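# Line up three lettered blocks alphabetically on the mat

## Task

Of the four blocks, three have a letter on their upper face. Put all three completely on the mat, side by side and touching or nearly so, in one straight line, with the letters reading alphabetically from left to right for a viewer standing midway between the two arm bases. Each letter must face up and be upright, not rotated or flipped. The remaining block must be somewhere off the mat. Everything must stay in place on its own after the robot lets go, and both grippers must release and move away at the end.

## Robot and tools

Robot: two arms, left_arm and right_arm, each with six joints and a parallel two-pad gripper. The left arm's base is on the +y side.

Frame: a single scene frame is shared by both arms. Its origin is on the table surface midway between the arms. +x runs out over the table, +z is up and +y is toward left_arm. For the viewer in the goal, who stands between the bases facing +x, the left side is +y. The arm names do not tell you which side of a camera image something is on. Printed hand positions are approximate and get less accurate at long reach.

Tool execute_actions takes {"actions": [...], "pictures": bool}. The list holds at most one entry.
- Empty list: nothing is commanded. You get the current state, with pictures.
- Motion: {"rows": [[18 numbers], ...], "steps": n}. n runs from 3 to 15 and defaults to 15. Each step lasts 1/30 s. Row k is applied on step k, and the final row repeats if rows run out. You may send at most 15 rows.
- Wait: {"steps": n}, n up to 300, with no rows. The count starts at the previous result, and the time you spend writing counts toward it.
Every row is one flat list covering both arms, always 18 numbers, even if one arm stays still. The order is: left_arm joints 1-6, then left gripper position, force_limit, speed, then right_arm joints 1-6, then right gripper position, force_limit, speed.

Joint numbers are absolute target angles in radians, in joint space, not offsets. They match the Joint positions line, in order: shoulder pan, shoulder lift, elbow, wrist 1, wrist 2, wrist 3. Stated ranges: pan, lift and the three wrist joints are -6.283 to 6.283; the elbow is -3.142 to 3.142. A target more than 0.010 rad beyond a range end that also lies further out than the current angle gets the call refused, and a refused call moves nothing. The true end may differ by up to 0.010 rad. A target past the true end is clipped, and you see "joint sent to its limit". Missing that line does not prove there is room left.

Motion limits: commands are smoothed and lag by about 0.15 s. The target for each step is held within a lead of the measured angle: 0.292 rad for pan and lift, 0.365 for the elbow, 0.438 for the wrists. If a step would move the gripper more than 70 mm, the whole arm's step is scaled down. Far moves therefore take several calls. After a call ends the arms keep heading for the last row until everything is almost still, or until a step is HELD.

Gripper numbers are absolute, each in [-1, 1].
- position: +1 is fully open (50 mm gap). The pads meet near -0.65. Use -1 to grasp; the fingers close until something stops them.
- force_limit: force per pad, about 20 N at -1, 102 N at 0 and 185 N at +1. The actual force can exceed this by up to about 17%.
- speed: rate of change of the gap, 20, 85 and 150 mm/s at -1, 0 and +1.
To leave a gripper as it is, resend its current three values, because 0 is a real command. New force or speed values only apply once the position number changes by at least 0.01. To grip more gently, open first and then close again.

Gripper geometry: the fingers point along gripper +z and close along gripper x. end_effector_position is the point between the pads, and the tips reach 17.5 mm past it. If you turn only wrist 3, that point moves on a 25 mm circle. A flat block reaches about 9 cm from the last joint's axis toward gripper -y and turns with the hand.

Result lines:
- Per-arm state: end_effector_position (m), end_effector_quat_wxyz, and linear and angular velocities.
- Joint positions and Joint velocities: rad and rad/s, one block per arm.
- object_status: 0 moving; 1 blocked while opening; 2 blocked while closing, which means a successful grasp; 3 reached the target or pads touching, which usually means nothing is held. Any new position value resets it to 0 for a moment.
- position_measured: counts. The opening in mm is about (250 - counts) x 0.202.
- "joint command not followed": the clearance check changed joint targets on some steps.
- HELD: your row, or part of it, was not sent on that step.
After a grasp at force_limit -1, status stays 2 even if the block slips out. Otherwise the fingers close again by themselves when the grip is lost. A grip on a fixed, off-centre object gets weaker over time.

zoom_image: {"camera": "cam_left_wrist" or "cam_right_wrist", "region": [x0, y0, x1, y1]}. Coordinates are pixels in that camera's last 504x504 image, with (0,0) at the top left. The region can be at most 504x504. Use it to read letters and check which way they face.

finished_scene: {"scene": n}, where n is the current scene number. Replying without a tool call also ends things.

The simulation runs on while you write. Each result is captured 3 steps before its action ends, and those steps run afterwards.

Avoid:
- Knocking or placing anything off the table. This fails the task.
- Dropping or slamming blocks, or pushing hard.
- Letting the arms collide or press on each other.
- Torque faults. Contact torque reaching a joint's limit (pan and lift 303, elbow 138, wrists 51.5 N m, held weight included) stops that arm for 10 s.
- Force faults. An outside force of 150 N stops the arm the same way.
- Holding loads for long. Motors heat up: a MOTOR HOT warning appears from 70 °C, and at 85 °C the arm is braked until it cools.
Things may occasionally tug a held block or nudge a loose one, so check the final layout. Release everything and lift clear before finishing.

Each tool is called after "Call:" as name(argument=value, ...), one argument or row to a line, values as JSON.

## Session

Call:
execute_actions(
  actions=[],
)

Scene clock: 0.00 s of 7600.00 s.
left_arm: end_effector_position=(+0.2629, +0.4495, +0.1972) position_measured=3 object_status=3 end_effector_quat_wxyz=(-0.400, +0.801, +0.362, -0.260) end_effector_velocity=(+0.000, +0.000, -0.000) end_effector_angular_velocity=(+0.000, -0.000, -0.001) | right_arm: end_effector_position=(+0.4961, -0.4544, +0.1251) position_measured=3 object_status=3 end_effector_quat_wxyz=(-0.288, +0.758, -0.449, -0.376) end_effector_velocity=(-0.000, -0.000, -0.000) end_effector_angular_velocity=(-0.000, +0.001, -0.000)
Joint positions: left_arm=[ 2.228 -1.435  2.137 -1.302 -1.835 -0.024] | right_arm=[ 2.482 -1.419  2.251 -1.47  -1.183  1.726]
Joint velocities: left_arm=[-0.    -0.     0.     0.     0.001  0.   ] | right_arm=[-0.001  0.     0.    -0.    -0.001  0.   ]

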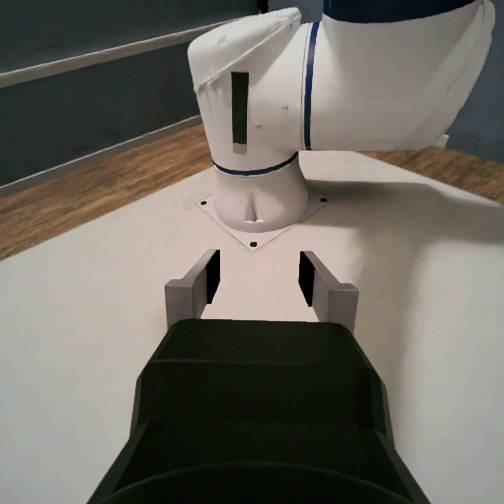

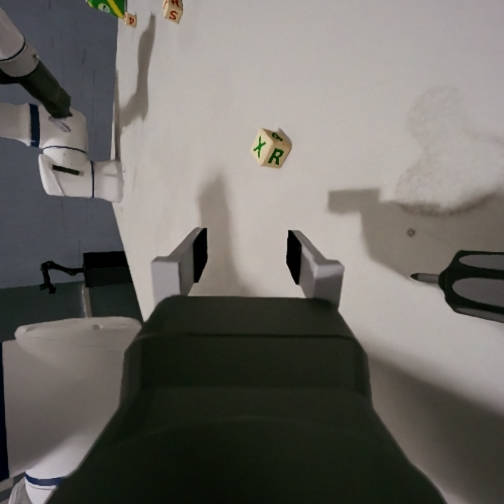

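Call:
execute_actions(
  actions=[
    {"rows":[[2.6,-1.75,1.45,-1.271,-1.571,-0.54,1,0,0, 3.0,-1.6,1.5,-1.471,-1.571,-0.14,1,0,0]],"steps":15},
  ],
)

Call:
execute_actions(
  actions=[
    {"steps":30},
  ],
  pictures=true,
)

Scene clock: 0.60 s of 7600.00 s.
left_arm: end_effector_position=(+0.3807, +0.4540, +0.3193) position_measured=3 object_status=3 end_effector_quat_wxyz=(-0.281, +0.798, +0.509, -0.159) end_effector_velocity=(+0.270, +0.037, +0.355) end_effector_angular_velocity=(-0.146, -0.856, +0.578) | right_arm: end_effector_position=(+0.5864, -0.4785, +0.2545) position_measured=3 object_status=3 end_effector_quat_wxyz=(-0.168, +0.942, -0.177, -0.230) end_effector_velocity=(+0.243, +0.049, +0.364) end_effector_angular_velocity=(-0.339, -0.886, +1.351)
Joint positions: left_arm=[ 2.383 -1.574  1.934 -1.288 -1.717 -0.247] | right_arm=[ 2.702 -1.52   1.975 -1.47  -1.4    1.395]
Joint velocities: left_arm=[ 0.348 -0.282 -0.548  0.027  0.233 -0.466] | right_arm=[ 0.524 -0.154 -0.652 -0.002 -0.329 -0.78 ]
Steps of this call (steps 1 to 6: nothing new was sent; steps 7 to 18: the first 12 steps of this action). Readings (joint positions | what the end effector reports):
7: left_arm=[2.230 -1.438 2.135 -1.301 -1.833 -0.029] | right_arm=[2.485 -1.421 2.247 -1.470 -1.187 1.721] | left_arm position_measured=3 object_status=3 | right_arm position_measured=3 object_status=3
8: left_arm=[2.246 -1.453 2.119 -1.299 -1.818 -0.053] | right_arm=[2.503 -1.432 2.228 -1.469 -1.213 1.693] | left_arm position_measured=3 object_status=3 | right_arm position_measured=3 object_status=3
10: left_arm=[2.275 -1.483 2.077 -1.297 -1.794 -0.096] | right_arm=[2.549 -1.460 2.165 -1.470 -1.269 1.625] | left_arm position_measured=3 object_status=3 | right_arm position_measured=3 object_status=3
14: left_arm=[2.332 -1.533 2.007 -1.292 -1.752 -0.178] | right_arm=[2.629 -1.496 2.067 -1.470 -1.347 1.505] | left_arm position_measured=3 object_status=3 | right_arm position_measured=3 object_status=3
18: the state above

Scene clock: 1.60 s of 7600.00 s.
left_arm: end_effector_position=(+0.5158, +0.5275, +0.6683) position_measured=3 object_status=3 end_effector_quat_wxyz=(-0.004, +0.700, +0.714, -0.002) end_effector_velocity=(+0.004, +0.018, +0.047) end_effector_angular_velocity=(-0.022, -0.074, +0.057) | right_arm: end_effector_position=(+0.7005, -0.4220, +0.5690) position_measured=3 object_status=3 end_effector_quat_wxyz=(-0.002, +0.752, +0.659, -0.001) end_effector_velocity=(+0.002, -0.009, +0.022) end_effector_angular_velocity=(-0.014, -0.032, +0.642)
Joint positions: left_arm=[ 2.597 -1.748  1.456 -1.271 -1.573 -0.536] | right_arm=[ 2.998 -1.599  1.503 -1.471 -1.57  -0.071]
Joint velocities: left_arm=[ 0.024 -0.019 -0.058  0.002  0.017 -0.033] | right_arm=[ 0.015 -0.005 -0.029  0.    -0.01  -0.626]
Kept back: nothing.
Steps of this call (steps 1 to 3: the last 3 steps of your previous action; steps 4 to 30: the robot went on to your last target). Readings (joint positions | what the end effector reports):
1: left_arm=[2.395 -1.584 1.915 -1.287 -1.710 -0.263] | right_arm=[2.720 -1.525 1.953 -1.470 -1.411 1.369] | left_arm position_measured=3 object_status=3 | right_arm position_measured=3 object_status=3
2: left_arm=[2.406 -1.592 1.896 -1.286 -1.702 -0.277] | right_arm=[2.737 -1.530 1.931 -1.470 -1.421 1.343] | left_arm position_measured=3 object_status=3 | right_arm position_measured=3 object_status=3
4: left_arm=[2.426 -1.609 1.859 -1.285 -1.688 -0.305] | right_arm=[2.768 -1.538 1.889 -1.470 -1.438 1.291] | left_arm position_measured=3 object_status=3 | right_arm position_measured=3 object_status=3
8: left_arm=[2.461 -1.638 1.781 -1.282 -1.665 -0.353] | right_arm=[2.820 -1.552 1.804 -1.471 -1.468 1.187] | left_arm position_measured=3 object_status=3 | right_arm position_measured=3 object_status=3
30: the state above

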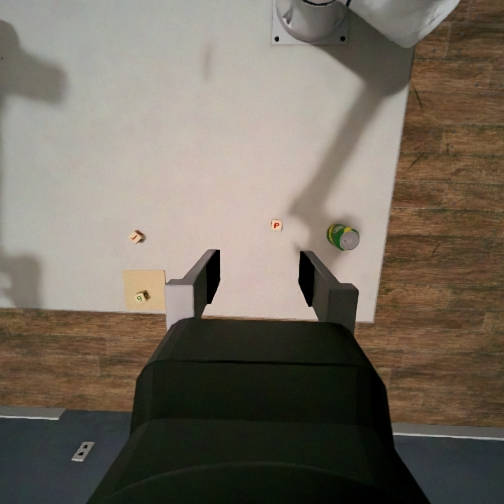

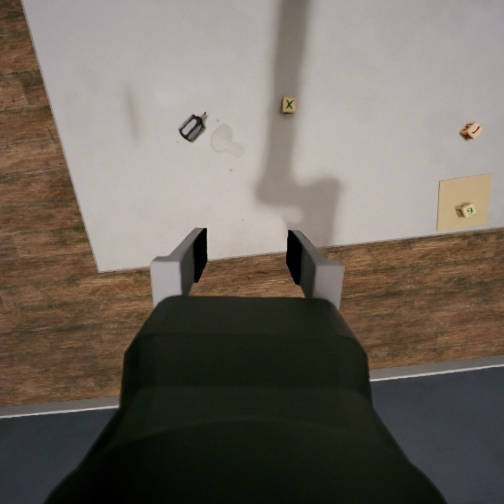

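Call:
zoom_image(
  camera="cam_left_wrist",
  region=[100,200,300,330],
)

Call:
zoom_image(
  camera="cam_right_wrist",
  region=[270,80,504,250],
)

Region (100, 200, 300, 330) of cam_left_wrist's 504x504 image, scaled by 2.520, with more detail than that image has; it fills the top 328 rows of this view, and the rest is white.

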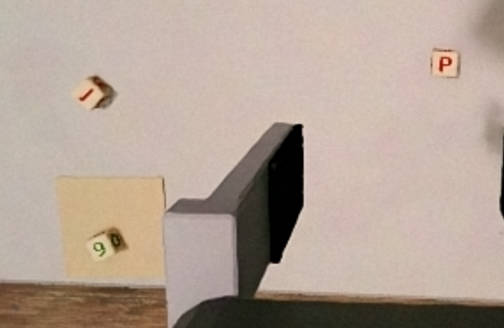

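Region (270, 80, 504, 250) of cam_right_wrist's 504x504 image, scaled by 2.154, with more detail than that image has; it fills the top 366 rows of this view, and the rest is white.

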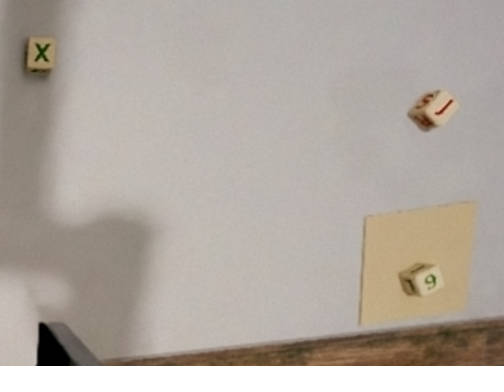

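Call:
execute_actions(
  actions=[
    {"rows":[[2.6906,-1.5318,2.2227,-2.262,-1.571,1.1476,1,0,0, 3.7135,-0.9166,1.3462,-2.0006,-1.571,-1.0595,1,0,0]],"steps":15},
  ],
)

Call:
execute_actions(
  actions=[
    {"steps":45},
  ],
  pictures=true,
)

Scene clock: 2.70 s of 7600.00 s.
left_arm: end_effector_position=(+0.5798, +0.5264, +0.5138) position_measured=3 object_status=3 end_effector_quat_wxyz=(-0.025, +0.764, +0.645, -0.011) end_effector_velocity=(+0.104, +0.022, -0.439) end_effector_angular_velocity=(+0.012, +0.103, -0.591) | right_arm: end_effector_position=(+0.8295, -0.3238, +0.5261) position_measured=3 object_status=3 end_effector_quat_wxyz=(+0.057, +0.569, +0.820, +0.036) end_effector_velocity=(+0.254, +0.317, -0.186) end_effector_angular_velocity=(-0.092, -0.161, +1.069)
Joint positions: left_arm=[ 2.639 -1.656  1.645 -1.505 -1.571 -0.306] | right_arm=[ 3.167 -1.433  1.43  -1.703 -1.571 -0.391]
Joint velocities: left_arm=[ 0.085  0.207  0.569 -0.678  0.     0.677] | right_arm=[ 0.432  0.432 -0.131 -0.466 -0.    -0.643]
Steps of this call (steps 1 to 21: the robot went on to your last target; steps 22 to 33: the first 12 steps of this action). Readings (joint positions | what the end effector reports):
22: left_arm=[2.601 -1.748 1.453 -1.275 -1.571 -0.536] | right_arm=[3.003 -1.597 1.498 -1.475 -1.571 -0.145] | left_arm position_measured=3 object_status=3 | right_arm position_measured=3 object_status=3
23: left_arm=[2.605 -1.740 1.468 -1.297 -1.571 -0.515] | right_arm=[3.019 -1.582 1.489 -1.501 -1.571 -0.170] | left_arm position_measured=3 object_status=3 | right_arm position_measured=3 object_status=3
25: left_arm=[2.613 -1.719 1.503 -1.335 -1.571 -0.476] | right_arm=[3.049 -1.551 1.475 -1.545 -1.571 -0.214] | left_arm position_measured=3 object_status=3 | right_arm position_measured=3 object_status=3
29: left_arm=[2.627 -1.686 1.571 -1.417 -1.571 -0.394] | right_arm=[3.108 -1.492 1.450 -1.631 -1.571 -0.303] | left_arm position_measured=3 object_status=3 | right_arm position_measured=3 object_status=3
33: the state above

Scene clock: 4.20 s of 7600.00 s.
left_arm: end_effector_position=(+0.5751, +0.5956, +0.1504) position_measured=3 object_status=3 end_effector_quat_wxyz=(+0.000, +1.000, +0.001, +0.000) end_effector_velocity=(-0.000, -0.000, -0.000) end_effector_angular_velocity=(-0.000, +0.000, -0.007) | right_arm: end_effector_position=(+0.8328, +0.1555, +0.1548) position_measured=3 object_status=3 end_effector_quat_wxyz=(+0.001, +0.006, +1.000, +0.001) end_effector_velocity=(-0.025, +0.047, -0.043) end_effector_angular_velocity=(-0.011, +0.018, +0.111)
Joint positions: left_arm=[ 2.691 -1.532  2.223 -2.262 -1.571  1.147] | right_arm=[ 3.707 -0.922  1.347 -1.998 -1.571 -1.053]
Joint velocities: left_arm=[-0.     0.     0.001 -0.001 -0.     0.007] | right_arm=[ 0.054  0.05  -0.006 -0.022 -0.    -0.057]
Kept back: nothing.
Steps of this call (steps 1 to 3: the last 3 steps of your previous action; steps 4 to 45: the robot went on to your last target). Readings (joint positions | what the end effector reports):
1: left_arm=[2.642 -1.649 1.665 -1.529 -1.571 -0.282] | right_arm=[3.182 -1.419 1.426 -1.718 -1.571 -0.413] | left_arm position_measured=3 object_status=3 | right_arm position_measured=3 object_status=3
2: left_arm=[2.645 -1.642 1.684 -1.552 -1.571 -0.259] | right_arm=[3.196 -1.404 1.422 -1.732 -1.571 -0.434] | left_arm position_measured=3 object_status=3 | right_arm position_measured=3 object_status=3
4: left_arm=[2.650 -1.630 1.725 -1.601 -1.571 -0.210] | right_arm=[3.225 -1.375 1.414 -1.759 -1.571 -0.477] | left_arm position_measured=3 object_status=3 | right_arm position_measured=3 object_status=3
8: left_arm=[2.659 -1.608 1.811 -1.704 -1.571 -0.107] | right_arm=[3.281 -1.320 1.402 -1.803 -1.571 -0.561] | left_arm position_measured=3 object_status=3 | right_arm position_measured=3 object_status=3
45: the state above

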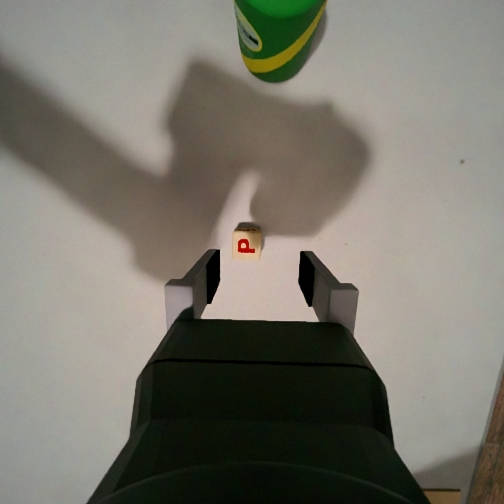

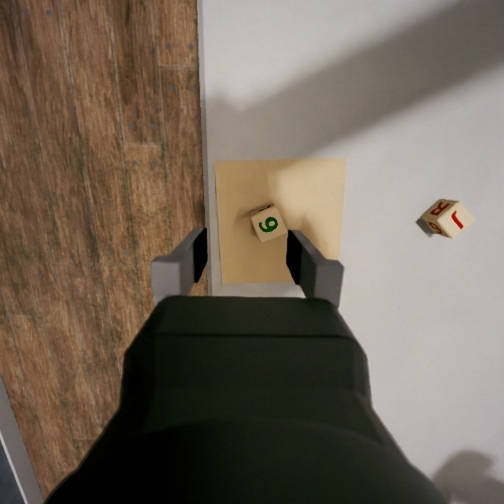

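Call:
zoom_image(
  camera="cam_right_wrist",
  region=[200,150,504,300],
)

Region (200, 150, 504, 300) of cam_right_wrist's 504x504 image, scaled by 1.658, with more detail than that image has; it fills the top 249 rows of this view, and the rest is white.

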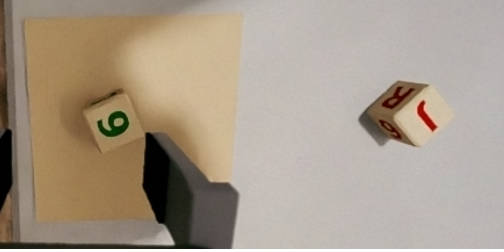

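Call:
execute_actions(
  actions=[
    {"rows":[[2.6819,-1.447,2.2991,-2.423,-1.571,1.139,1,0,0, 3.7184,-0.901,1.4582,-2.128,-1.571,-1.4036,1,0,0]],"steps":15},
  ],
)

Call:
execute_actions(
  actions=[
    {"steps":12},
  ],
  pictures=true,
)

Scene clock: 5.17 s of 7600.00 s.
left_arm: end_effector_position=(+0.5640, +0.5954, +0.0827) position_measured=3 object_status=3 end_effector_quat_wxyz=(+0.000, +1.000, +0.000, +0.000) end_effector_velocity=(-0.006, +0.001, -0.022) end_effector_angular_velocity=(+0.000, +0.000, +0.000) | right_arm: end_effector_position=(+0.8129, +0.1533, +0.0834) position_measured=3 object_status=3 end_effector_quat_wxyz=(+0.000, -0.166, +0.986, -0.000) end_effector_velocity=(-0.010, -0.004, -0.032) end_effector_angular_velocity=(-0.001, +0.001, +0.160)
Joint positions: left_arm=[ 2.682 -1.45   2.296 -2.417 -1.571  1.139] | right_arm=[ 3.718 -0.902  1.452 -2.122 -1.571 -1.386]
Joint velocities: left_arm=[-0.003  0.027  0.026 -0.053  0.    -0.003] | right_arm=[ 0.002  0.008  0.052 -0.058 -0.    -0.157]
Steps of this call (steps 1 to 15: the robot went on to your last target; steps 16 to 17: nothing new was sent; steps 18 to 29: the first 12 steps of this action). Readings (joint positions | what the end effector reports):
18: left_arm=[2.691 -1.529 2.225 -2.267 -1.571 1.148] | right_arm=[3.714 -0.916 1.347 -2.003 -1.571 -1.065] | left_arm position_measured=3 object_status=3 | right_arm position_measured=3 object_status=3
19: left_arm=[2.689 -1.515 2.237 -2.296 -1.571 1.146] | right_arm=[3.714 -0.916 1.356 -2.014 -1.571 -1.095] | left_arm position_measured=3 object_status=3 | right_arm position_measured=3 object_status=3
21: left_arm=[2.686 -1.482 2.269 -2.354 -1.571 1.143] | right_arm=[3.715 -0.910 1.392 -2.053 -1.571 -1.201] | left_arm position_measured=3 object_status=3 | right_arm position_measured=3 object_status=3
25: left_arm=[2.683 -1.457 2.290 -2.403 -1.571 1.140] | right_arm=[3.718 -0.904 1.439 -2.106 -1.571 -1.345] | left_arm position_measured=3 object_status=3 | right_arm position_measured=3 object_status=3
29: the state above

Scene clock: 5.57 s of 7600.00 s.
left_arm: end_effector_position=(+0.5633, +0.5955, +0.0803) position_measured=3 object_status=3 end_effector_quat_wxyz=(+0.000, +1.000, +0.000, +0.000) end_effector_velocity=(-0.000, -0.000, -0.001) end_effector_angular_velocity=(+0.000, +0.000, +0.000) | right_arm: end_effector_position=(+0.8118, +0.1528, +0.0800) position_measured=3 object_status=3 end_effector_quat_wxyz=(+0.000, -0.174, +0.985, -0.000) end_effector_velocity=(+0.000, -0.001, -0.001) end_effector_angular_velocity=(+0.000, +0.001, +0.002)
Joint positions: left_arm=[ 2.682 -1.447  2.299 -2.423 -1.571  1.139] | right_arm=[ 3.718 -0.901  1.458 -2.128 -1.571 -1.403]
Joint velocities: left_arm=[-0.     0.001  0.001 -0.001 -0.    -0.   ] | right_arm=[-0.001  0.001  0.001 -0.001  0.001 -0.003]
Kept back: nothing.
Steps of this call (steps 1 to 3: the last 3 steps of your previous action; steps 4 to 12: the robot went on to your last target). Readings (joint positions | what the end effector reports):
1: left_arm=[2.682 -1.449 2.297 -2.419 -1.571 1.139] | right_arm=[3.718 -0.902 1.454 -2.123 -1.571 -1.391] | left_arm position_measured=3 object_status=3 | right_arm position_measured=3 object_status=3
2: left_arm=[2.682 -1.449 2.298 -2.420 -1.571 1.139] | right_arm=[3.718 -0.901 1.455 -2.125 -1.571 -1.394] | left_arm position_measured=3 object_status=3 | right_arm position_measured=3 object_status=3
4: left_arm=[2.682 -1.448 2.298 -2.421 -1.571 1.139] | right_arm=[3.718 -0.901 1.457 -2.126 -1.571 -1.399] | left_arm position_measured=3 object_status=3 | right_arm position_measured=3 object_status=3
8: left_arm=[2.682 -1.447 2.299 -2.423 -1.571 1.139] | right_arm=[3.718 -0.901 1.458 -2.127 -1.571 -1.402] | left_arm position_measured=3 object_status=3 | right_arm position_measured=3 object_status=3
12: the state above

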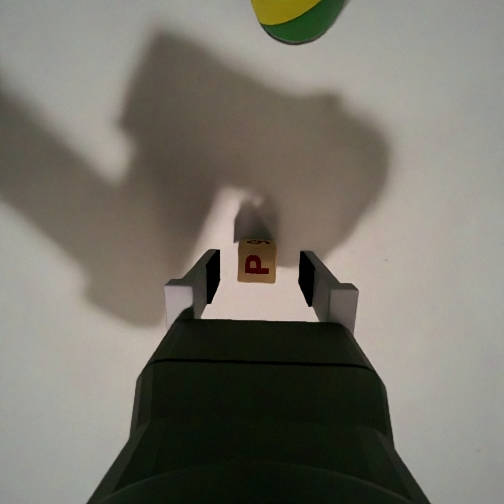

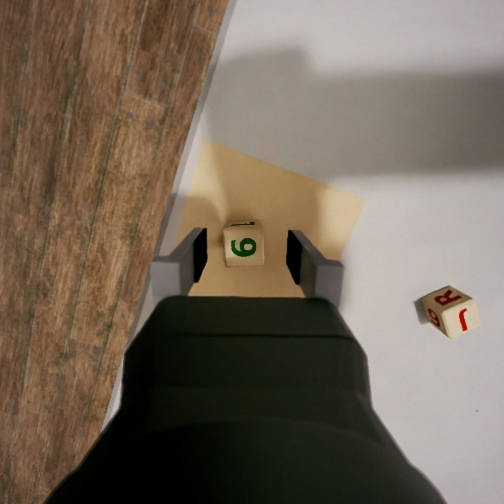

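Call:
execute_actions(
  actions=[
    {"rows":[[2.6819,-1.41,2.311,-2.472,-1.571,1.139,1,0,0, 3.7184,-0.885,1.466,-2.152,-1.571,-1.4036,1,0,0],[2.6819,-1.38,2.321,-2.512,-1.571,1.139,1,0,0, 3.7184,-0.87,1.473,-2.174,-1.571,-1.4036,1,0,0],[2.6819,-1.3487,2.3317,-2.554,-1.571,1.139,1,0,0, 3.7184,-0.8533,1.4809,-2.1986,-1.571,-1.4036,1,0,0]],"steps":14},
  ],
)

Call:
execute_actions(
  actions=[
    {"rows":[[2.6819,-1.3487,2.3317,-2.554,-1.571,1.139,-1,-0.4,0, 3.7184,-0.8533,1.4809,-2.1986,-1.571,-1.4036,-1,-0.4,0]],"steps":15},
  ],
)

Scene clock: 6.07 s of 7600.00 s.
left_arm: end_effector_position=(+0.5637, +0.5952, +0.0278) position_measured=3 object_status=3 end_effector_quat_wxyz=(+0.000, +1.000, +0.000, +0.000) end_effector_velocity=(-0.001, +0.001, -0.030) end_effector_angular_velocity=(-0.001, -0.000, +0.001) | right_arm: end_effector_position=(+0.8120, +0.1530, +0.0311) position_measured=3 object_status=3 end_effector_quat_wxyz=(+0.000, -0.174, +0.985, -0.000) end_effector_velocity=(-0.001, -0.001, -0.029) end_effector_angular_velocity=(-0.000, +0.000, -0.000)
Joint positions: left_arm=[ 2.682 -1.355  2.33  -2.546 -1.571  1.139] | right_arm=[ 3.718 -0.856  1.479 -2.194 -1.571 -1.404]
Joint velocities: left_arm=[ 0.001  0.054  0.018 -0.073 -0.    -0.   ] | right_arm=[-0.     0.027  0.013 -0.04  -0.     0.   ]
Steps of this call (steps 1 to 4: the robot went on to your last target; steps 5 to 15: the first 11 steps of this action). Readings (joint positions | what the end effector reports):
5: left_arm=[2.682 -1.445 2.300 -2.425 -1.571 1.139] | right_arm=[3.718 -0.900 1.458 -2.129 -1.571 -1.404] | left_arm position_measured=3 object_status=3 | right_arm position_measured=3 object_status=3
6: left_arm=[2.682 -1.435 2.302 -2.440 -1.571 1.139] | right_arm=[3.718 -0.896 1.460 -2.136 -1.571 -1.404] | left_arm position_measured=3 object_status=3 | right_arm position_measured=3 object_status=3
8: left_arm=[2.682 -1.400 2.315 -2.485 -1.571 1.139] | right_arm=[3.718 -0.879 1.469 -2.161 -1.571 -1.404] | left_arm position_measured=3 object_status=3 | right_arm position_measured=3 object_status=3
12: left_arm=[2.682 -1.364 2.327 -2.534 -1.571 1.139] | right_arm=[3.718 -0.861 1.477 -2.188 -1.571 -1.404] | left_arm position_measured=3 object_status=3 | right_arm position_measured=3 object_status=3
15: the state above

Scene clock: 6.57 s of 7600.00 s.
left_arm: end_effector_position=(+0.5635, +0.5953, +0.0245) position_measured=107 object_status=0 end_effector_quat_wxyz=(+0.000, +1.000, +0.000, +0.000) end_effector_velocity=(+0.000, +0.000, -0.000) end_effector_angular_velocity=(+0.001, -0.001, +0.000) | right_arm: end_effector_position=(+0.8119, +0.1529, +0.0279) position_measured=107 object_status=0 end_effector_quat_wxyz=(+0.000, -0.174, +0.985, -0.000) end_effector_velocity=(-0.001, +0.001, -0.000) end_effector_angular_velocity=(-0.000, -0.000, +0.000)
Joint positions: left_arm=[ 2.682 -1.349  2.332 -2.554 -1.571  1.139] | right_arm=[ 3.718 -0.853  1.481 -2.199 -1.571 -1.404]
Joint velocities: left_arm=[ 0.     0.001 -0.    -0.001  0.001  0.   ] | right_arm=[ 0.001  0.     0.    -0.    -0.     0.001]
Steps of this call (steps 1 to 3: the last 3 steps of your previous action; steps 4 to 15: the first 12 steps of this action). Readings (joint positions | what the end effector reports):
4: left_arm=[2.682 -1.350 2.331 -2.552 -1.571 1.139] | right_arm=[3.718 -0.854 1.480 -2.197 -1.571 -1.404] | left_arm position_measured=12 object_status=0 | right_arm position_measured=12 object_status=0
5: left_arm=[2.682 -1.350 2.331 -2.552 -1.571 1.139] | right_arm=[3.718 -0.854 1.481 -2.198 -1.571 -1.404] | left_arm position_measured=26 object_status=0 | right_arm position_measured=26 object_status=0
7: left_arm=[2.682 -1.349 2.331 -2.553 -1.571 1.139] | right_arm=[3.718 -0.854 1.481 -2.198 -1.571 -1.404] | left_arm position_measured=54 object_status=0 | right_arm position_measured=54 object_status=0
11: left_arm=[2.682 -1.349 2.332 -2.554 -1.571 1.139] | right_arm=[3.718 -0.853 1.481 -2.198 -1.571 -1.404] | left_arm position_measured=107 object_status=0 | right_arm position_measured=107 object_status=0
15: the state above

Call:
execute_actions(
  actions=[
    {"rows":[[2.6819,-1.49,2.28,-2.361,-1.571,1.139,-1,-0.4,0, 3.7184,-0.92,1.42,-2.071,-1.571,-1.4036,-1,-0.4,0],[2.6819,-1.49,2.28,-2.361,-1.571,1.139,-1,-0.4,0, 3.7184,-0.92,1.42,-2.071,-1.571,-1.4036,-1,-0.4,0],[2.6819,-1.49,2.28,-2.361,-1.571,1.139,-1,-0.4,0, 3.7184,-0.92,1.42,-2.071,-1.571,-1.4036,-1,-0.4,0],[2.6819,-1.49,2.28,-2.361,-1.571,1.139,-1,-0.4,0, 3.7184,-0.92,1.42,-2.071,-1.571,-1.4036,-1,-0.4,0],[2.6819,-1.49,2.28,-2.361,-1.571,1.139,-1,-0.4,0, 3.7184,-0.92,1.42,-2.071,-1.571,-1.4036,-1,-0.4,0],[2.6819,-1.49,2.2,-2.281,-1.571,4.006,-1,-0.4,0, 3.4662,-1.25,1.9857,-2.3065,-1.571,-1.4036,-1,-0.4,0]],"steps":12},
  ],
)

Call:
execute_actions(
  actions=[
    {"steps":30},
  ],
)

Scene clock: 7.37 s of 7600.00 s.
left_arm: end_effector_position=(+0.5767, +0.5907, +0.1083) position_measured=107 object_status=2 end_effector_quat_wxyz=(+0.000, +0.997, -0.071, +0.000) end_effector_velocity=(+0.160, -0.058, +0.212) end_effector_angular_velocity=(-0.001, -0.007, -1.897) | right_arm: end_effector_position=(+0.8230, +0.1108, +0.1080) position_measured=107 object_status=2 end_effector_quat_wxyz=(+0.011, -0.153, +0.988, +0.003) end_effector_velocity=(+0.013, -0.410, +0.160) end_effector_angular_velocity=(+0.099, -0.192, -0.386)
Joint positions: left_arm=[ 2.682 -1.475  2.26  -2.356 -1.571  1.282] | right_arm=[ 3.675 -0.955  1.501 -2.139 -1.571 -1.404]
Joint velocities: left_arm=[ 0.    -0.132 -0.371  0.497  0.001  1.897] | right_arm=[-0.385 -0.528  0.638 -0.326  0.001  0.001]
Steps of this call (steps 1 to 3: the last 3 steps of your previous action; steps 4 to 15: the robot went on to your last target; steps 16 to 24: the first 9 steps of this action). Readings (joint positions | what the end effector reports):
16: left_arm=[2.682 -1.352 2.331 -2.550 -1.571 1.139] | right_arm=[3.718 -0.855 1.479 -2.194 -1.571 -1.404] | left_arm position_measured=107 object_status=2 | right_arm position_measured=107 object_status=2
17: left_arm=[2.682 -1.370 2.325 -2.523 -1.571 1.139] | right_arm=[3.718 -0.865 1.471 -2.169 -1.571 -1.404] | left_arm position_measured=107 object_status=2 | right_arm position_measured=107 object_status=2
19: left_arm=[2.682 -1.422 2.304 -2.454 -1.571 1.139] | right_arm=[3.718 -0.891 1.446 -2.130 -1.571 -1.404] | left_arm position_measured=107 object_status=2 | right_arm position_measured=107 object_status=2
23: left_arm=[2.682 -1.470 2.272 -2.373 -1.571 1.222] | right_arm=[3.688 -0.938 1.480 -2.128 -1.571 -1.404] | left_arm position_measured=107 object_status=2 | right_arm position_measured=107 object_status=2
24: the state above

Scene clock: 8.37 s of 7600.00 s.
left_arm: end_effector_position=(+0.6007, +0.5344, +0.1405) position_measured=107 object_status=2 end_effector_quat_wxyz=(+0.000, -0.192, +0.981, -0.000) end_effector_velocity=(-0.023, -0.010, +0.000) end_effector_angular_velocity=(+0.000, -0.001, -1.004) | right_arm: end_effector_position=(+0.7012, -0.1254, +0.1002) position_measured=107 object_status=2 end_effector_quat_wxyz=(+0.000, -0.049, +0.999, -0.000) end_effector_velocity=(-0.003, -0.004, +0.001) end_effector_angular_velocity=(-0.000, -0.001, -0.004)
Joint positions: left_arm=[ 2.682 -1.49   2.2   -2.281 -1.571  3.895] | right_arm=[ 3.467 -1.249  1.985 -2.306 -1.571 -1.404]
Joint velocities: left_arm=[-0.001  0.    -0.    -0.     0.     1.004] | right_arm=[-0.004 -0.007  0.008 -0.002 -0.    -0.   ]
Kept back: nothing.
Steps of this call (steps 1 to 3: the last 3 steps of your previous action; steps 4 to 30: the robot went on to your last target). Readings (joint positions | what the end effector reports):
1: left_arm=[2.682 -1.479 2.248 -2.340 -1.571 1.350] | right_arm=[3.661 -0.973 1.523 -2.150 -1.571 -1.404] | left_arm position_measured=107 object_status=2 | right_arm position_measured=107 object_status=2
2: left_arm=[2.682 -1.482 2.237 -2.326 -1.571 1.426] | right_arm=[3.648 -0.992 1.547 -2.160 -1.571 -1.404] | left_arm position_measured=107 object_status=2 | right_arm position_measured=107 object_status=2
4: left_arm=[2.682 -1.486 2.220 -2.306 -1.571 1.590] | right_arm=[3.622 -1.029 1.598 -2.181 -1.571 -1.404] | left_arm position_measured=107 object_status=2 | right_arm position_measured=107 object_status=2
8: left_arm=[2.682 -1.489 2.206 -2.288 -1.571 1.947] | right_arm=[3.577 -1.093 1.708 -2.217 -1.571 -1.404] | left_arm position_measured=107 object_status=2 | right_arm position_measured=107 object_status=2
30: the state above

Call:
execute_actions(
  actions=[
    {"rows":[[2.55,-1.25,1.88,-2.2,-1.571,4.006,-1,-0.4,0, 3.4662,-1.22,1.998,-2.349,-1.571,-1.4036,-1,-0.4,0],[2.55,-1.25,1.88,-2.2,-1.571,4.006,-1,-0.4,0, 3.4662,-1.19,2.01,-2.391,-1.571,-1.4036,-1,-0.4,0],[2.55,-1.25,1.88,-2.2,-1.571,4.006,-1,-0.4,0, 3.4662,-1.1587,2.0222,-2.4346,-1.571,-1.4036,-1,-0.4,0],[2.55,-1.25,1.88,-2.2,-1.571,4.006,-1,-0.4,0, 3.4662,-1.1587,2.0222,-2.4346,-1.571,-1.4036,-1,-0.4,0],[2.55,-1.25,1.88,-2.2,-1.571,4.006,-1,-0.4,0, 3.4662,-1.1587,2.0222,-2.4346,-1.571,-1.4036,-1,-0.4,0],[2.55,-1.25,1.88,-2.2,-1.571,4.006,-1,-0.4,0, 3.4662,-1.1587,2.0222,-2.4346,-1.571,-1.4036,-1,-0.4,0],[2.55,-1.25,1.88,-2.2,-1.571,4.006,-1,-0.4,0, 3.4662,-1.1587,2.0222,-2.4346,-1.571,-1.4036,-1,-0.4,0],[2.55,-1.25,1.88,-2.2,-1.571,4.006,-1,-0.4,0, 3.4662,-1.1587,2.0222,-2.4346,-1.571,-1.4036,-1,-0.4,0],[2.55,-1.25,1.88,-2.2,-1.571,4.006,-1,-0.4,0, 3.4662,-1.1587,2.0222,-2.4346,-1.571,-1.4036,-1,-0.4,0],[2.55,-1.25,1.88,-2.2,-1.571,4.006,-1,-0.4,0, 3.4662,-1.1587,2.0222,-2.4346,-1.571,-1.4036,-1,-0.4,0],[2.55,-1.25,1.88,-2.2,-1.571,4.006,-1,-0.4,0, 3.4662,-1.1587,2.0222,-2.4346,-1.571,-1.4036,1,0,0]],"steps":15},
  ],
)

Call:
execute_actions(
  actions=[
    {"rows":[[2.55,-1.25,1.88,-2.2,-1.571,4.006,-1,-0.4,0, 3.4662,-1.1587,2.0222,-2.4346,-1.571,-1.4036,1,0,0],[2.55,-1.25,1.88,-2.2,-1.571,4.006,-1,-0.4,0, 3.4662,-1.1587,2.0222,-2.4346,-1.571,-1.4036,1,0,0],[2.55,-1.25,1.88,-2.2,-1.571,4.006,-1,-0.4,0, 3.4662,-1.27,1.98,-2.281,-1.571,-1.4036,1,0,0],[2.55,-1.25,1.88,-2.2,-1.571,4.006,-1,-0.4,0, 3.4662,-1.27,1.98,-2.281,-1.571,-1.4036,1,0,0],[2.55,-1.25,1.88,-2.2,-1.571,4.006,-1,-0.4,0, 3.4662,-1.27,1.98,-2.281,-1.571,-1.4036,1,0,0],[2.55,-1.25,1.88,-2.2,-1.571,4.006,-1,-0.4,0, 3.4662,-1.27,1.98,-2.281,-1.571,-1.4036,1,0,0],[2.55,-1.25,1.88,-2.2,-1.571,4.006,-1,-0.4,0, 3.4662,-1.27,1.98,-2.281,-1.571,-1.4036,1,0,0],[2.55,-1.25,1.88,-2.2,-1.571,4.006,-1,-0.4,0, 3.2409,-1.682,2.3656,-2.2546,-1.571,-1.532,1,0,0]],"steps":15},
  ],
)

Call:
execute_actions(
  actions=[
    {"rows":[[2.4073,-1.0037,1.5538,-2.1211,-1.571,4.006,-1,-0.4,0, 3.2409,-1.682,2.3656,-2.2546,-1.571,-1.532,1,0,0]],"steps":15},
  ],
)

Call:
execute_actions(
  actions=[
    {"steps":22},
  ],
  pictures=true,
)

Scene clock: 9.27 s of 7600.00 s.
left_arm: end_effector_position=(+0.7009, +0.3986, +0.1483) position_measured=107 object_status=2 end_effector_quat_wxyz=(-0.000, -0.085, +0.996, -0.000) end_effector_velocity=(+0.215, -0.348, -0.005) end_effector_angular_velocity=(-0.002, -0.006, -0.254) | right_arm: end_effector_position=(+0.7013, -0.1257, +0.0325) position_measured=84 object_status=0 end_effector_quat_wxyz=(+0.000, -0.049, +0.999, -0.000) end_effector_velocity=(-0.001, -0.001, -0.028) end_effector_angular_velocity=(+0.000, -0.002, -0.001)
Joint positions: left_arm=[ 2.577 -1.3    1.947 -2.217 -1.571  4.006] | right_arm=[ 3.466 -1.163  2.02  -2.429 -1.571 -1.404]
Joint velocities: left_arm=[-0.252  0.454 -0.605  0.145  0.001  0.002] | right_arm=[-0.001  0.036  0.015 -0.053 -0.     0.   ]
Steps of this call (steps 1 to 15: the robot went on to your last target; steps 16 to 27: the first 12 steps of this action). Readings (joint positions | what the end effector reports):
16: left_arm=[2.680 -1.487 2.197 -2.280 -1.571 4.005] | right_arm=[3.466 -1.249 1.986 -2.309 -1.571 -1.404] | left_arm position_measured=107 object_status=2 | right_arm position_measured=107 object_status=2
17: left_arm=[2.672 -1.471 2.176 -2.274 -1.571 4.005] | right_arm=[3.466 -1.241 1.989 -2.322 -1.571 -1.404] | left_arm position_measured=107 object_status=2 | right_arm position_measured=107 object_status=2
19: left_arm=[2.652 -1.436 2.127 -2.263 -1.571 4.005] | right_arm=[3.466 -1.208 2.003 -2.366 -1.571 -1.404] | left_arm position_measured=107 object_status=2 | right_arm position_measured=107 object_status=2
23: left_arm=[2.615 -1.368 2.036 -2.240 -1.571 4.006] | right_arm=[3.466 -1.173 2.017 -2.415 -1.571 -1.404] | left_arm position_measured=107 object_status=2 | right_arm position_measured=107 object_status=2
27: the state above

Scene clock: 9.77 s of 7600.00 s.
left_arm: end_effector_position=(+0.7231, +0.3605, +0.1468) position_measured=107 object_status=2 end_effector_quat_wxyz=(-0.000, -0.072, +0.997, +0.000) end_effector_velocity=(+0.002, -0.004, -0.000) end_effector_angular_velocity=(-0.000, -0.000, -0.003) | right_arm: end_effector_position=(+0.6611, -0.1750, +0.0966) position_measured=3 object_status=3 end_effector_quat_wxyz=(-0.015, -0.037, +0.999, -0.003) end_effector_velocity=(-0.304, -0.339, +0.059) end_effector_angular_velocity=(-0.029, +0.164, -0.173)
Joint positions: left_arm=[ 2.55  -1.251  1.881 -2.2   -1.571  4.006] | right_arm=[ 3.412 -1.317  2.081 -2.305 -1.571 -1.435]
Joint velocities: left_arm=[-0.003  0.005 -0.006  0.001 -0.    -0.   ] | right_arm=[-0.397 -0.617  0.662  0.121 -0.    -0.224]
Steps of this call (steps 1 to 3: the last 3 steps of your previous action; steps 4 to 15: the first 12 steps of this action). Readings (joint positions | what the end effector reports):
4: left_arm=[2.558 -1.265 1.900 -2.205 -1.571 4.006] | right_arm=[3.466 -1.160 2.022 -2.433 -1.571 -1.404] | left_arm position_measured=107 object_status=2 | right_arm position_measured=28 object_status=0
5: left_arm=[2.556 -1.261 1.894 -2.204 -1.571 4.006] | right_arm=[3.466 -1.160 2.022 -2.433 -1.571 -1.404] | left_arm position_measured=107 object_status=2 | right_arm position_measured=14 object_status=0
7: left_arm=[2.553 -1.256 1.888 -2.202 -1.571 4.006] | right_arm=[3.466 -1.179 2.016 -2.403 -1.571 -1.404] | left_arm position_measured=107 object_status=2 | right_arm position_measured=3 object_status=0
11: left_arm=[2.551 -1.252 1.882 -2.201 -1.571 4.006] | right_arm=[3.464 -1.245 1.994 -2.320 -1.571 -1.405] | left_arm position_measured=107 object_status=2 | right_arm position_measured=3 object_status=0
15: the state above

Scene clock: 10.27 s of 7600.00 s.
left_arm: end_effector_position=(+0.7856, +0.2028, +0.1293) position_measured=107 object_status=2 end_effector_quat_wxyz=(-0.000, -0.017, +1.000, -0.000) end_effector_velocity=(+0.118, -0.427, -0.070) end_effector_angular_velocity=(-0.003, -0.001, -0.285) | right_arm: end_effector_position=(+0.5275, -0.2887, +0.1491) position_measured=3 object_status=3 end_effector_quat_wxyz=(-0.001, -0.002, +1.000, -0.000) end_effector_velocity=(-0.064, -0.038, +0.012) end_effector_angular_velocity=(+0.002, -0.022, -0.029)
Joint positions: left_arm=[ 2.442 -1.063  1.632 -2.14  -1.571  4.006] | right_arm=[ 3.249 -1.664  2.352 -2.257 -1.571 -1.527]
Joint velocities: left_arm=[-0.285  0.489 -0.648  0.156 -0.001 -0.   ] | right_arm=[-0.07  -0.162  0.119  0.021  0.001 -0.041]
Steps of this call (steps 1 to 3: the last 3 steps of your previous action; steps 4 to 15: the first 12 steps of this action). Readings (joint positions | what the end effector reports):
4: left_arm=[2.549 -1.247 1.877 -2.199 -1.571 4.006] | right_arm=[3.358 -1.415 2.170 -2.289 -1.571 -1.465] | left_arm position_measured=107 object_status=2 | right_arm position_measured=3 object_status=3
5: left_arm=[2.540 -1.231 1.855 -2.193 -1.571 4.006] | right_arm=[3.345 -1.445 2.192 -2.285 -1.571 -1.473] | left_arm position_measured=107 object_status=2 | right_arm position_measured=3 object_status=3
7: left_arm=[2.519 -1.197 1.809 -2.183 -1.571 4.006] | right_arm=[3.318 -1.506 2.236 -2.277 -1.571 -1.488] | left_arm position_measured=107 object_status=2 | right_arm position_measured=3 object_status=3
11: left_arm=[2.480 -1.130 1.721 -2.161 -1.571 4.006] | right_arm=[3.268 -1.621 2.321 -2.262 -1.571 -1.517] | left_arm position_measured=107 object_status=2 | right_arm position_measured=3 object_status=3
15: the state above

Scene clock: 11.00 s of 7600.00 s.
left_arm: end_effector_position=(+0.7982, +0.1509, +0.1200) position_measured=107 object_status=2 end_effector_quat_wxyz=(-0.000, -0.000, +1.000, -0.000) end_effector_velocity=(+0.000, -0.000, -0.001) end_effector_angular_velocity=(+0.001, -0.000, -0.001) | right_arm: end_effector_position=(+0.5205, -0.2929, +0.1503) position_measured=3 object_status=3 end_effector_quat_wxyz=(+0.000, -0.001, +1.000, -0.000) end_effector_velocity=(-0.000, -0.001, +0.000) end_effector_angular_velocity=(-0.001, -0.000, -0.001)
Joint positions: left_arm=[ 2.407 -1.004  1.554 -2.121 -1.571  4.006] | right_arm=[ 3.241 -1.682  2.366 -2.255 -1.571 -1.532]
Joint velocities: left_arm=[-0.001  0.001 -0.001  0.     0.001  0.001] | right_arm=[-0.001 -0.     0.     0.    -0.001  0.   ]
Kept back: nothing.
Steps of this call (steps 1 to 3: the last 3 steps of your previous action; steps 4 to 22: the robot went on to your last target). Readings (joint positions | what the end effector reports):
1: left_arm=[2.433 -1.047 1.612 -2.135 -1.571 4.006] | right_arm=[3.247 -1.669 2.356 -2.256 -1.571 -1.529] | left_arm position_measured=107 object_status=2 | right_arm position_measured=3 object_status=3
2: left_arm=[2.425 -1.036 1.596 -2.131 -1.571 4.006] | right_arm=[3.245 -1.672 2.358 -2.256 -1.571 -1.530] | left_arm position_measured=107 object_status=2 | right_arm position_measured=3 object_status=3
4: left_arm=[2.417 -1.021 1.577 -2.127 -1.571 4.006] | right_arm=[3.243 -1.677 2.362 -2.255 -1.571 -1.531] | left_arm position_measured=107 object_status=2 | right_arm position_measured=3 object_status=3
8: left_arm=[2.410 -1.009 1.561 -2.123 -1.571 4.006] | right_arm=[3.242 -1.680 2.364 -2.255 -1.571 -1.532] | left_arm position_measured=107 object_status=2 | right_arm position_measured=3 object_status=3
22: the state above

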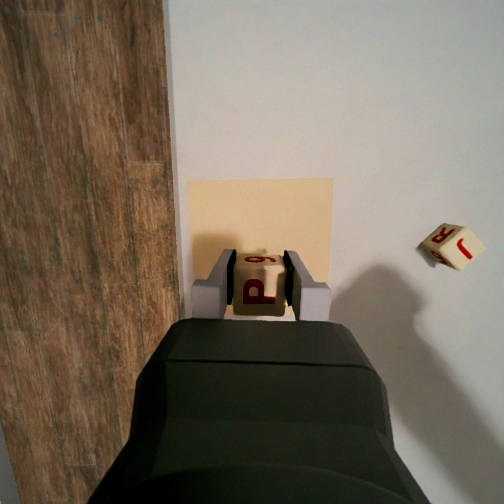

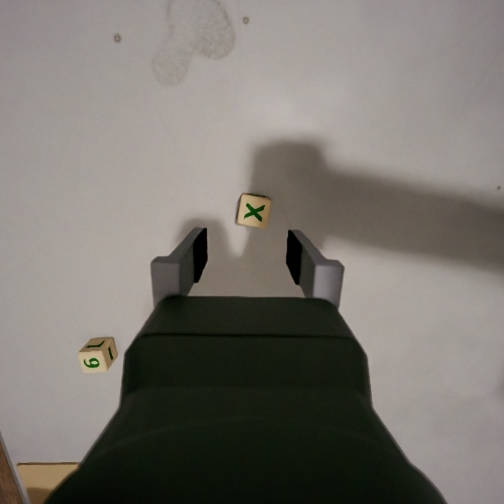

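Call:
execute_actions(
  actions=[
    {"rows":[[2.4138,-1.0,1.555,-2.126,-1.571,4.0125,-1,-0.4,0, 3.2409,-1.682,2.3656,-2.2546,-1.571,-1.532,1,0,0],[2.4138,-1.0,1.555,-2.126,-1.571,4.0125,-1,-0.4,0, 3.2409,-1.682,2.3656,-2.2546,-1.571,-1.532,1,0,0],[2.4138,-0.975,1.572,-2.168,-1.571,4.0125,-1,-0.4,0, 3.2409,-1.682,2.3656,-2.2546,-1.571,-1.532,1,0,0],[2.4138,-0.95,1.59,-2.211,-1.571,4.0125,-1,-0.4,0, 3.2409,-1.682,2.3656,-2.2546,-1.571,-1.532,1,0,0],[2.4138,-0.9242,1.6078,-2.2546,-1.571,4.0125,-1,-0.4,0, 3.2409,-1.682,2.3656,-2.2546,-1.571,-1.532,1,0,0]],"steps":15},
  ],
)

Call:
zoom_image(
  camera="cam_right_wrist",
  region=[200,170,300,250],
)

Call:
execute_actions(
  actions=[
    {"steps":5},
  ],
)

Scene clock: 11.67 s of 7600.00 s.
left_arm: end_effector_position=(+0.7988, +0.1580, +0.0377) position_measured=107 object_status=2 end_effector_quat_wxyz=(+0.000, -0.000, +1.000, -0.000) end_effector_velocity=(-0.004, +0.006, -0.068) end_effector_angular_velocity=(-0.002, -0.002, +0.001) | right_arm: end_effector_position=(+0.5205, -0.2929, +0.1503) position_measured=3 object_status=3 end_effector_quat_wxyz=(+0.000, -0.001, +1.000, -0.000) end_effector_velocity=(+0.000, -0.001, +0.001) end_effector_angular_velocity=(-0.001, -0.001, -0.001)
Joint positions: left_arm=[ 2.414 -0.931  1.603 -2.243 -1.571  4.012] | right_arm=[ 3.241 -1.682  2.366 -2.255 -1.571 -1.532]
Joint velocities: left_arm=[ 0.003  0.061  0.043 -0.106 -0.     0.002] | right_arm=[-0.001 -0.001 -0.     0.    -0.001 -0.   ]
Steps of this call (steps 1 to 8: the robot went on to your last target; steps 9 to 20: the first 12 steps of this action). Readings (joint positions | what the end effector reports):
9: left_arm=[2.407 -1.004 1.554 -2.121 -1.571 4.006] | right_arm=[3.241 -1.682 2.366 -2.255 -1.571 -1.532] | left_arm position_measured=107 object_status=2 | right_arm position_measured=3 object_status=3
10: left_arm=[2.409 -1.003 1.554 -2.122 -1.571 4.008] | right_arm=[3.241 -1.682 2.366 -2.255 -1.571 -1.532] | left_arm position_measured=107 object_status=2 | right_arm position_measured=3 object_status=3
12: left_arm=[2.411 -0.994 1.559 -2.139 -1.571 4.010] | right_arm=[3.241 -1.682 2.366 -2.255 -1.571 -1.532] | left_arm position_measured=107 object_status=2 | right_arm position_measured=3 object_status=3
16: left_arm=[2.413 -0.947 1.592 -2.215 -1.571 4.012] | right_arm=[3.241 -1.682 2.366 -2.255 -1.571 -1.532] | left_arm position_measured=107 object_status=2 | right_arm position_measured=3 object_status=3
20: the state above

Region (200, 170, 300, 250) of cam_right_wrist's 504x504 image, scaled by 5.040, with more detail than that image has; it fills the top 403 rows of this view, and the rest is white.

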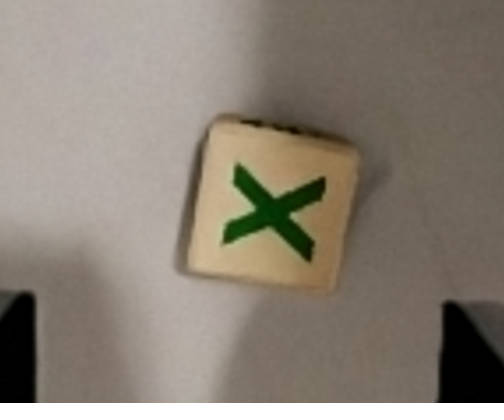

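Scene clock: 11.83 s of 7600.00 s.
left_arm: end_effector_position=(+0.7984, +0.1586, +0.0317) position_measured=107 object_status=2 end_effector_quat_wxyz=(+0.000, -0.000, +1.000, -0.000) end_effector_velocity=(-0.001, +0.002, -0.016) end_effector_angular_velocity=(+0.001, +0.001, +0.001) | right_arm: end_effector_position=(+0.5205, -0.2929, +0.1503) position_measured=3 object_status=3 end_effector_quat_wxyz=(+0.000, -0.001, +1.000, -0.000) end_effector_velocity=(-0.000, +0.001, -0.000) end_effector_angular_velocity=(+0.001, +0.000, +0.001)
Joint positions: left_arm=[ 2.414 -0.926  1.607 -2.252 -1.571  4.012] | right_arm=[ 3.241 -1.682  2.366 -2.255 -1.571 -1.532]
Joint velocities: left_arm=[ 0.001  0.014  0.01  -0.023  0.    -0.   ] | right_arm=[ 0.001  0.    -0.     0.     0.001 -0.001]
Kept back: nothing.
Steps of this call (steps 1 to 3: the last 3 steps of your previous action; steps 4 to 5: the robot went on to your last target). Readings (joint positions | what the end effector reports):
1: left_arm=[2.414 -0.929 1.604 -2.246 -1.571 4.012] | right_arm=[3.241 -1.682 2.366 -2.255 -1.571 -1.532] | left_arm position_measured=107 object_status=2 | right_arm position_measured=3 object_status=3
2: left_arm=[2.414 -0.928 1.605 -2.248 -1.571 4.012] | right_arm=[3.241 -1.682 2.366 -2.255 -1.571 -1.532] | left_arm position_measured=107 object_status=2 | right_arm position_measured=3 object_status=3
4: left_arm=[2.414 -0.926 1.606 -2.251 -1.571 4.012] | right_arm=[3.241 -1.682 2.366 -2.255 -1.571 -1.532] | left_arm position_measured=107 object_status=2 | right_arm position_measured=3 object_status=3
5: the state above

Call:
execute_actions(
  actions=[
    {"rows":[[2.4138,-0.9242,1.6078,-2.2546,-1.571,4.0125,1,0,0, 3.2073,-1.5794,2.4434,-2.435,-1.571,-1.392,1,0,0],[2.4138,-0.9242,1.6078,-2.2546,-1.571,4.0125,1,0,0, 3.2073,-1.5794,2.4434,-2.435,-1.571,-1.392,1,0,0],[2.4138,-0.9242,1.6078,-2.2546,-1.571,4.0125,1,0,0, 3.2073,-1.5794,2.4434,-2.435,-1.571,-1.392,1,0,0],[2.4138,-0.9242,1.6078,-2.2546,-1.571,4.0125,1,0,0, 3.2073,-1.5794,2.4434,-2.435,-1.571,-1.392,1,0,0],[2.4138,-0.9242,1.6078,-2.2546,-1.571,4.0125,1,0,0, 3.2073,-1.5794,2.4434,-2.435,-1.571,-1.392,1,0,0],[2.4138,-0.9242,1.6078,-2.2546,-1.571,4.0125,1,0,0, 3.2073,-1.5794,2.4434,-2.435,-1.571,-1.392,1,0,0],[2.4138,-0.9242,1.6078,-2.2546,-1.571,4.0125,1,0,0, 3.2073,-1.5794,2.4434,-2.435,-1.571,-1.392,1,0,0],[2.4138,-1.0,1.555,-2.126,-1.571,4.0125,1,0,0, 3.2073,-1.5794,2.4434,-2.435,-1.571,-1.392,1,0,0]],"steps":13},
  ],
)

Call:
execute_actions(
  actions=[
    {"rows":[[2.4138,-1.02,1.54,-2.091,-1.571,4.0125,1,0,0, 3.2073,-1.5794,2.4434,-2.435,-1.571,-1.392,1,0,0],[2.4138,-1.02,1.54,-2.091,-1.571,4.0125,1,0,0, 3.2073,-1.5794,2.4434,-2.435,-1.571,-1.392,1,0,0],[2.4138,-1.02,1.54,-2.091,-1.571,4.0125,1,0,0, 3.2073,-1.5794,2.4434,-2.435,-1.571,-1.392,1,0,0],[2.2571,-1.2554,1.8805,-2.196,-1.571,3.856,1,0,0, 3.2073,-1.5794,2.4434,-2.435,-1.571,-1.392,1,0,0]],"steps":15},
  ],
)

Call:
execute_actions(
  actions=[
    {"steps":20},
  ],
  pictures=true,
)

Scene clock: 12.77 s of 7600.00 s.
left_arm: end_effector_position=(+0.8009, +0.1567, +0.0643) position_measured=3 object_status=0 end_effector_quat_wxyz=(+0.000, -0.000, +1.000, -0.000) end_effector_velocity=(+0.112, -0.094, +0.572) end_effector_angular_velocity=(-0.175, -0.209, -0.000) | right_arm: end_effector_position=(+0.5145, -0.3079, +0.0851) position_measured=3 object_status=3 end_effector_quat_wxyz=(+0.000, +0.080, +0.997, -0.000) end_effector_velocity=(-0.008, -0.010, -0.043) end_effector_angular_velocity=(+0.000, +0.001, -0.109)
Joint positions: left_arm=[ 2.414 -0.954  1.586 -2.204 -1.571  4.013] | right_arm=[ 3.21  -1.587  2.438 -2.422 -1.571 -1.402]
Joint velocities: left_arm=[-0.    -0.427 -0.405  0.56   0.    -0.   ] | right_arm=[-0.022  0.066  0.049 -0.114  0.     0.087]
Steps of this call (steps 1 to 18: the robot went on to your last target; steps 19 to 28: the first 10 steps of this action). Readings (joint positions | what the end effector reports):
19: left_arm=[2.414 -0.924 1.608 -2.255 -1.571 4.012] | right_arm=[3.240 -1.680 2.367 -2.259 -1.571 -1.529] | left_arm position_measured=98 object_status=0 | right_arm position_measured=3 object_status=3
20: left_arm=[2.414 -0.924 1.608 -2.255 -1.571 4.012] | right_arm=[3.235 -1.664 2.379 -2.288 -1.571 -1.506] | left_arm position_measured=84 object_status=0 | right_arm position_measured=3 object_status=3
22: left_arm=[2.414 -0.924 1.608 -2.255 -1.571 4.013] | right_arm=[3.222 -1.624 2.411 -2.356 -1.571 -1.453] | left_arm position_measured=56 object_status=0 | right_arm position_measured=3 object_status=3
26: left_arm=[2.414 -0.926 1.607 -2.250 -1.571 4.013] | right_arm=[3.212 -1.592 2.433 -2.412 -1.571 -1.410] | left_arm position_measured=5 object_status=0 | right_arm position_measured=3 object_status=3
28: the state above

Scene clock: 13.27 s of 7600.00 s.
left_arm: end_effector_position=(+0.6809, +0.1487, +0.1446) position_measured=3 object_status=3 end_effector_quat_wxyz=(+0.000, -0.000, +1.000, -0.000) end_effector_velocity=(-0.450, +0.019, +0.049) end_effector_angular_velocity=(+0.000, +0.003, -0.004) | right_arm: end_effector_position=(+0.5136, -0.3090, +0.0805) position_measured=3 object_status=3 end_effector_quat_wxyz=(+0.000, +0.086, +0.996, -0.000) end_effector_velocity=(+0.000, -0.001, -0.000) end_effector_angular_velocity=(-0.001, -0.000, -0.002)
Joint positions: left_arm=[ 2.315 -1.164  1.758 -2.165 -1.571  3.914] | right_arm=[ 3.207 -1.579  2.443 -2.435 -1.571 -1.392]
Joint velocities: left_arm=[-0.37  -0.585  0.78  -0.194 -0.002 -0.366] | right_arm=[-0.001  0.001  0.    -0.001 -0.001  0.001]
Steps of this call (steps 1 to 3: the last 3 steps of your previous action; steps 4 to 15: the first 12 steps of this action). Readings (joint positions | what the end effector reports):
4: left_arm=[2.414 -0.988 1.564 -2.147 -1.571 4.013] | right_arm=[3.208 -1.582 2.442 -2.431 -1.571 -1.395] | left_arm position_measured=3 object_status=0 | right_arm position_measured=3 object_status=3
5: left_arm=[2.414 -0.995 1.558 -2.132 -1.571 4.013] | right_arm=[3.208 -1.581 2.442 -2.432 -1.571 -1.394] | left_arm position_measured=3 object_status=3 | right_arm position_measured=3 object_status=3
7: left_arm=[2.412 -1.010 1.552 -2.116 -1.571 4.011] | right_arm=[3.208 -1.580 2.443 -2.434 -1.571 -1.393] | left_arm position_measured=3 object_status=3 | right_arm position_measured=3 object_status=3
11: left_arm=[2.365 -1.085 1.654 -2.139 -1.571 3.963] | right_arm=[3.207 -1.580 2.443 -2.435 -1.571 -1.392] | left_arm position_measured=3 object_status=3 | right_arm position_measured=3 object_status=3
15: the state above

Scene clock: 13.93 s of 7600.00 s.
left_arm: end_effector_position=(+0.6114, +0.1558, +0.1502) position_measured=3 object_status=3 end_effector_quat_wxyz=(-0.000, -0.000, +1.000, -0.000) end_effector_velocity=(-0.001, +0.000, +0.000) end_effector_angular_velocity=(+0.000, -0.000, -0.000) | right_arm: end_effector_position=(+0.5136, -0.3090, +0.0805) position_measured=3 object_status=3 end_effector_quat_wxyz=(+0.000, +0.086, +0.996, -0.000) end_effector_velocity=(+0.000, -0.000, +0.000) end_effector_angular_velocity=(-0.000, -0.001, +0.001)
Joint positions: left_arm=[ 2.257 -1.255  1.88  -2.196 -1.571  3.856] | right_arm=[ 3.207 -1.579  2.443 -2.435 -1.571 -1.392]
Joint velocities: left_arm=[-0.001 -0.002  0.002 -0.001  0.    -0.001] | right_arm=[-0.    -0.001 -0.    -0.    -0.    -0.001]
Kept back: nothing.
Steps of this call (steps 1 to 3: the last 3 steps of your previous action; steps 4 to 20: the robot went on to your last target). Readings (joint positions | what the end effector reports):
1: left_arm=[2.302 -1.184 1.785 -2.172 -1.571 3.901] | right_arm=[3.207 -1.579 2.443 -2.435 -1.571 -1.392] | left_arm position_measured=3 object_status=3 | right_arm position_measured=3 object_status=3
2: left_arm=[2.290 -1.202 1.810 -2.178 -1.571 3.889] | right_arm=[3.207 -1.579 2.443 -2.435 -1.571 -1.392] | left_arm position_measured=3 object_status=3 | right_arm position_measured=3 object_status=3
4: left_arm=[2.275 -1.227 1.842 -2.186 -1.571 3.874] | right_arm=[3.207 -1.579 2.443 -2.435 -1.571 -1.392] | left_arm position_measured=3 object_status=3 | right_arm position_measured=3 object_status=3
8: left_arm=[2.262 -1.247 1.869 -2.193 -1.571 3.861] | right_arm=[3.207 -1.579 2.443 -2.435 -1.571 -1.392] | left_arm position_measured=3 object_status=3 | right_arm position_measured=3 object_status=3
20: the state above

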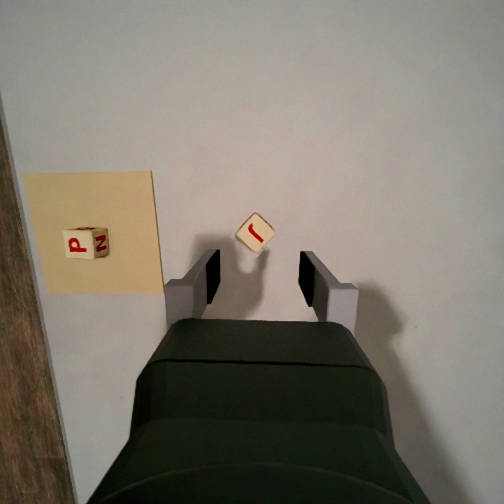

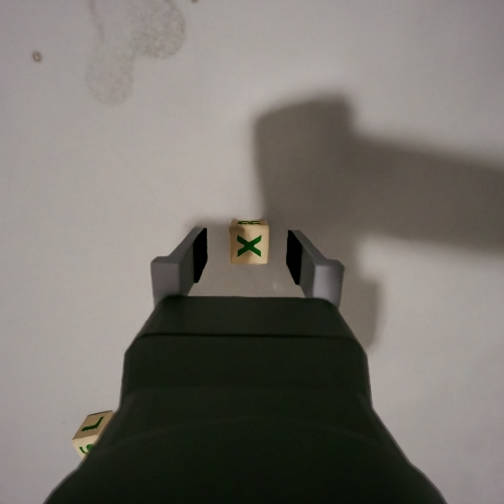

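Call:
zoom_image(
  camera="cam_left_wrist",
  region=[210,190,310,270],
)

Region (210, 190, 310, 270) of cam_left_wrist's 504x504 image, scaled by 5.040, with more detail than that image has; it fills the top 403 rows of this view, and the rest is white.

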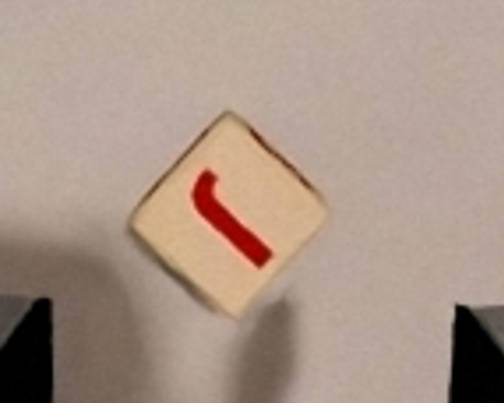

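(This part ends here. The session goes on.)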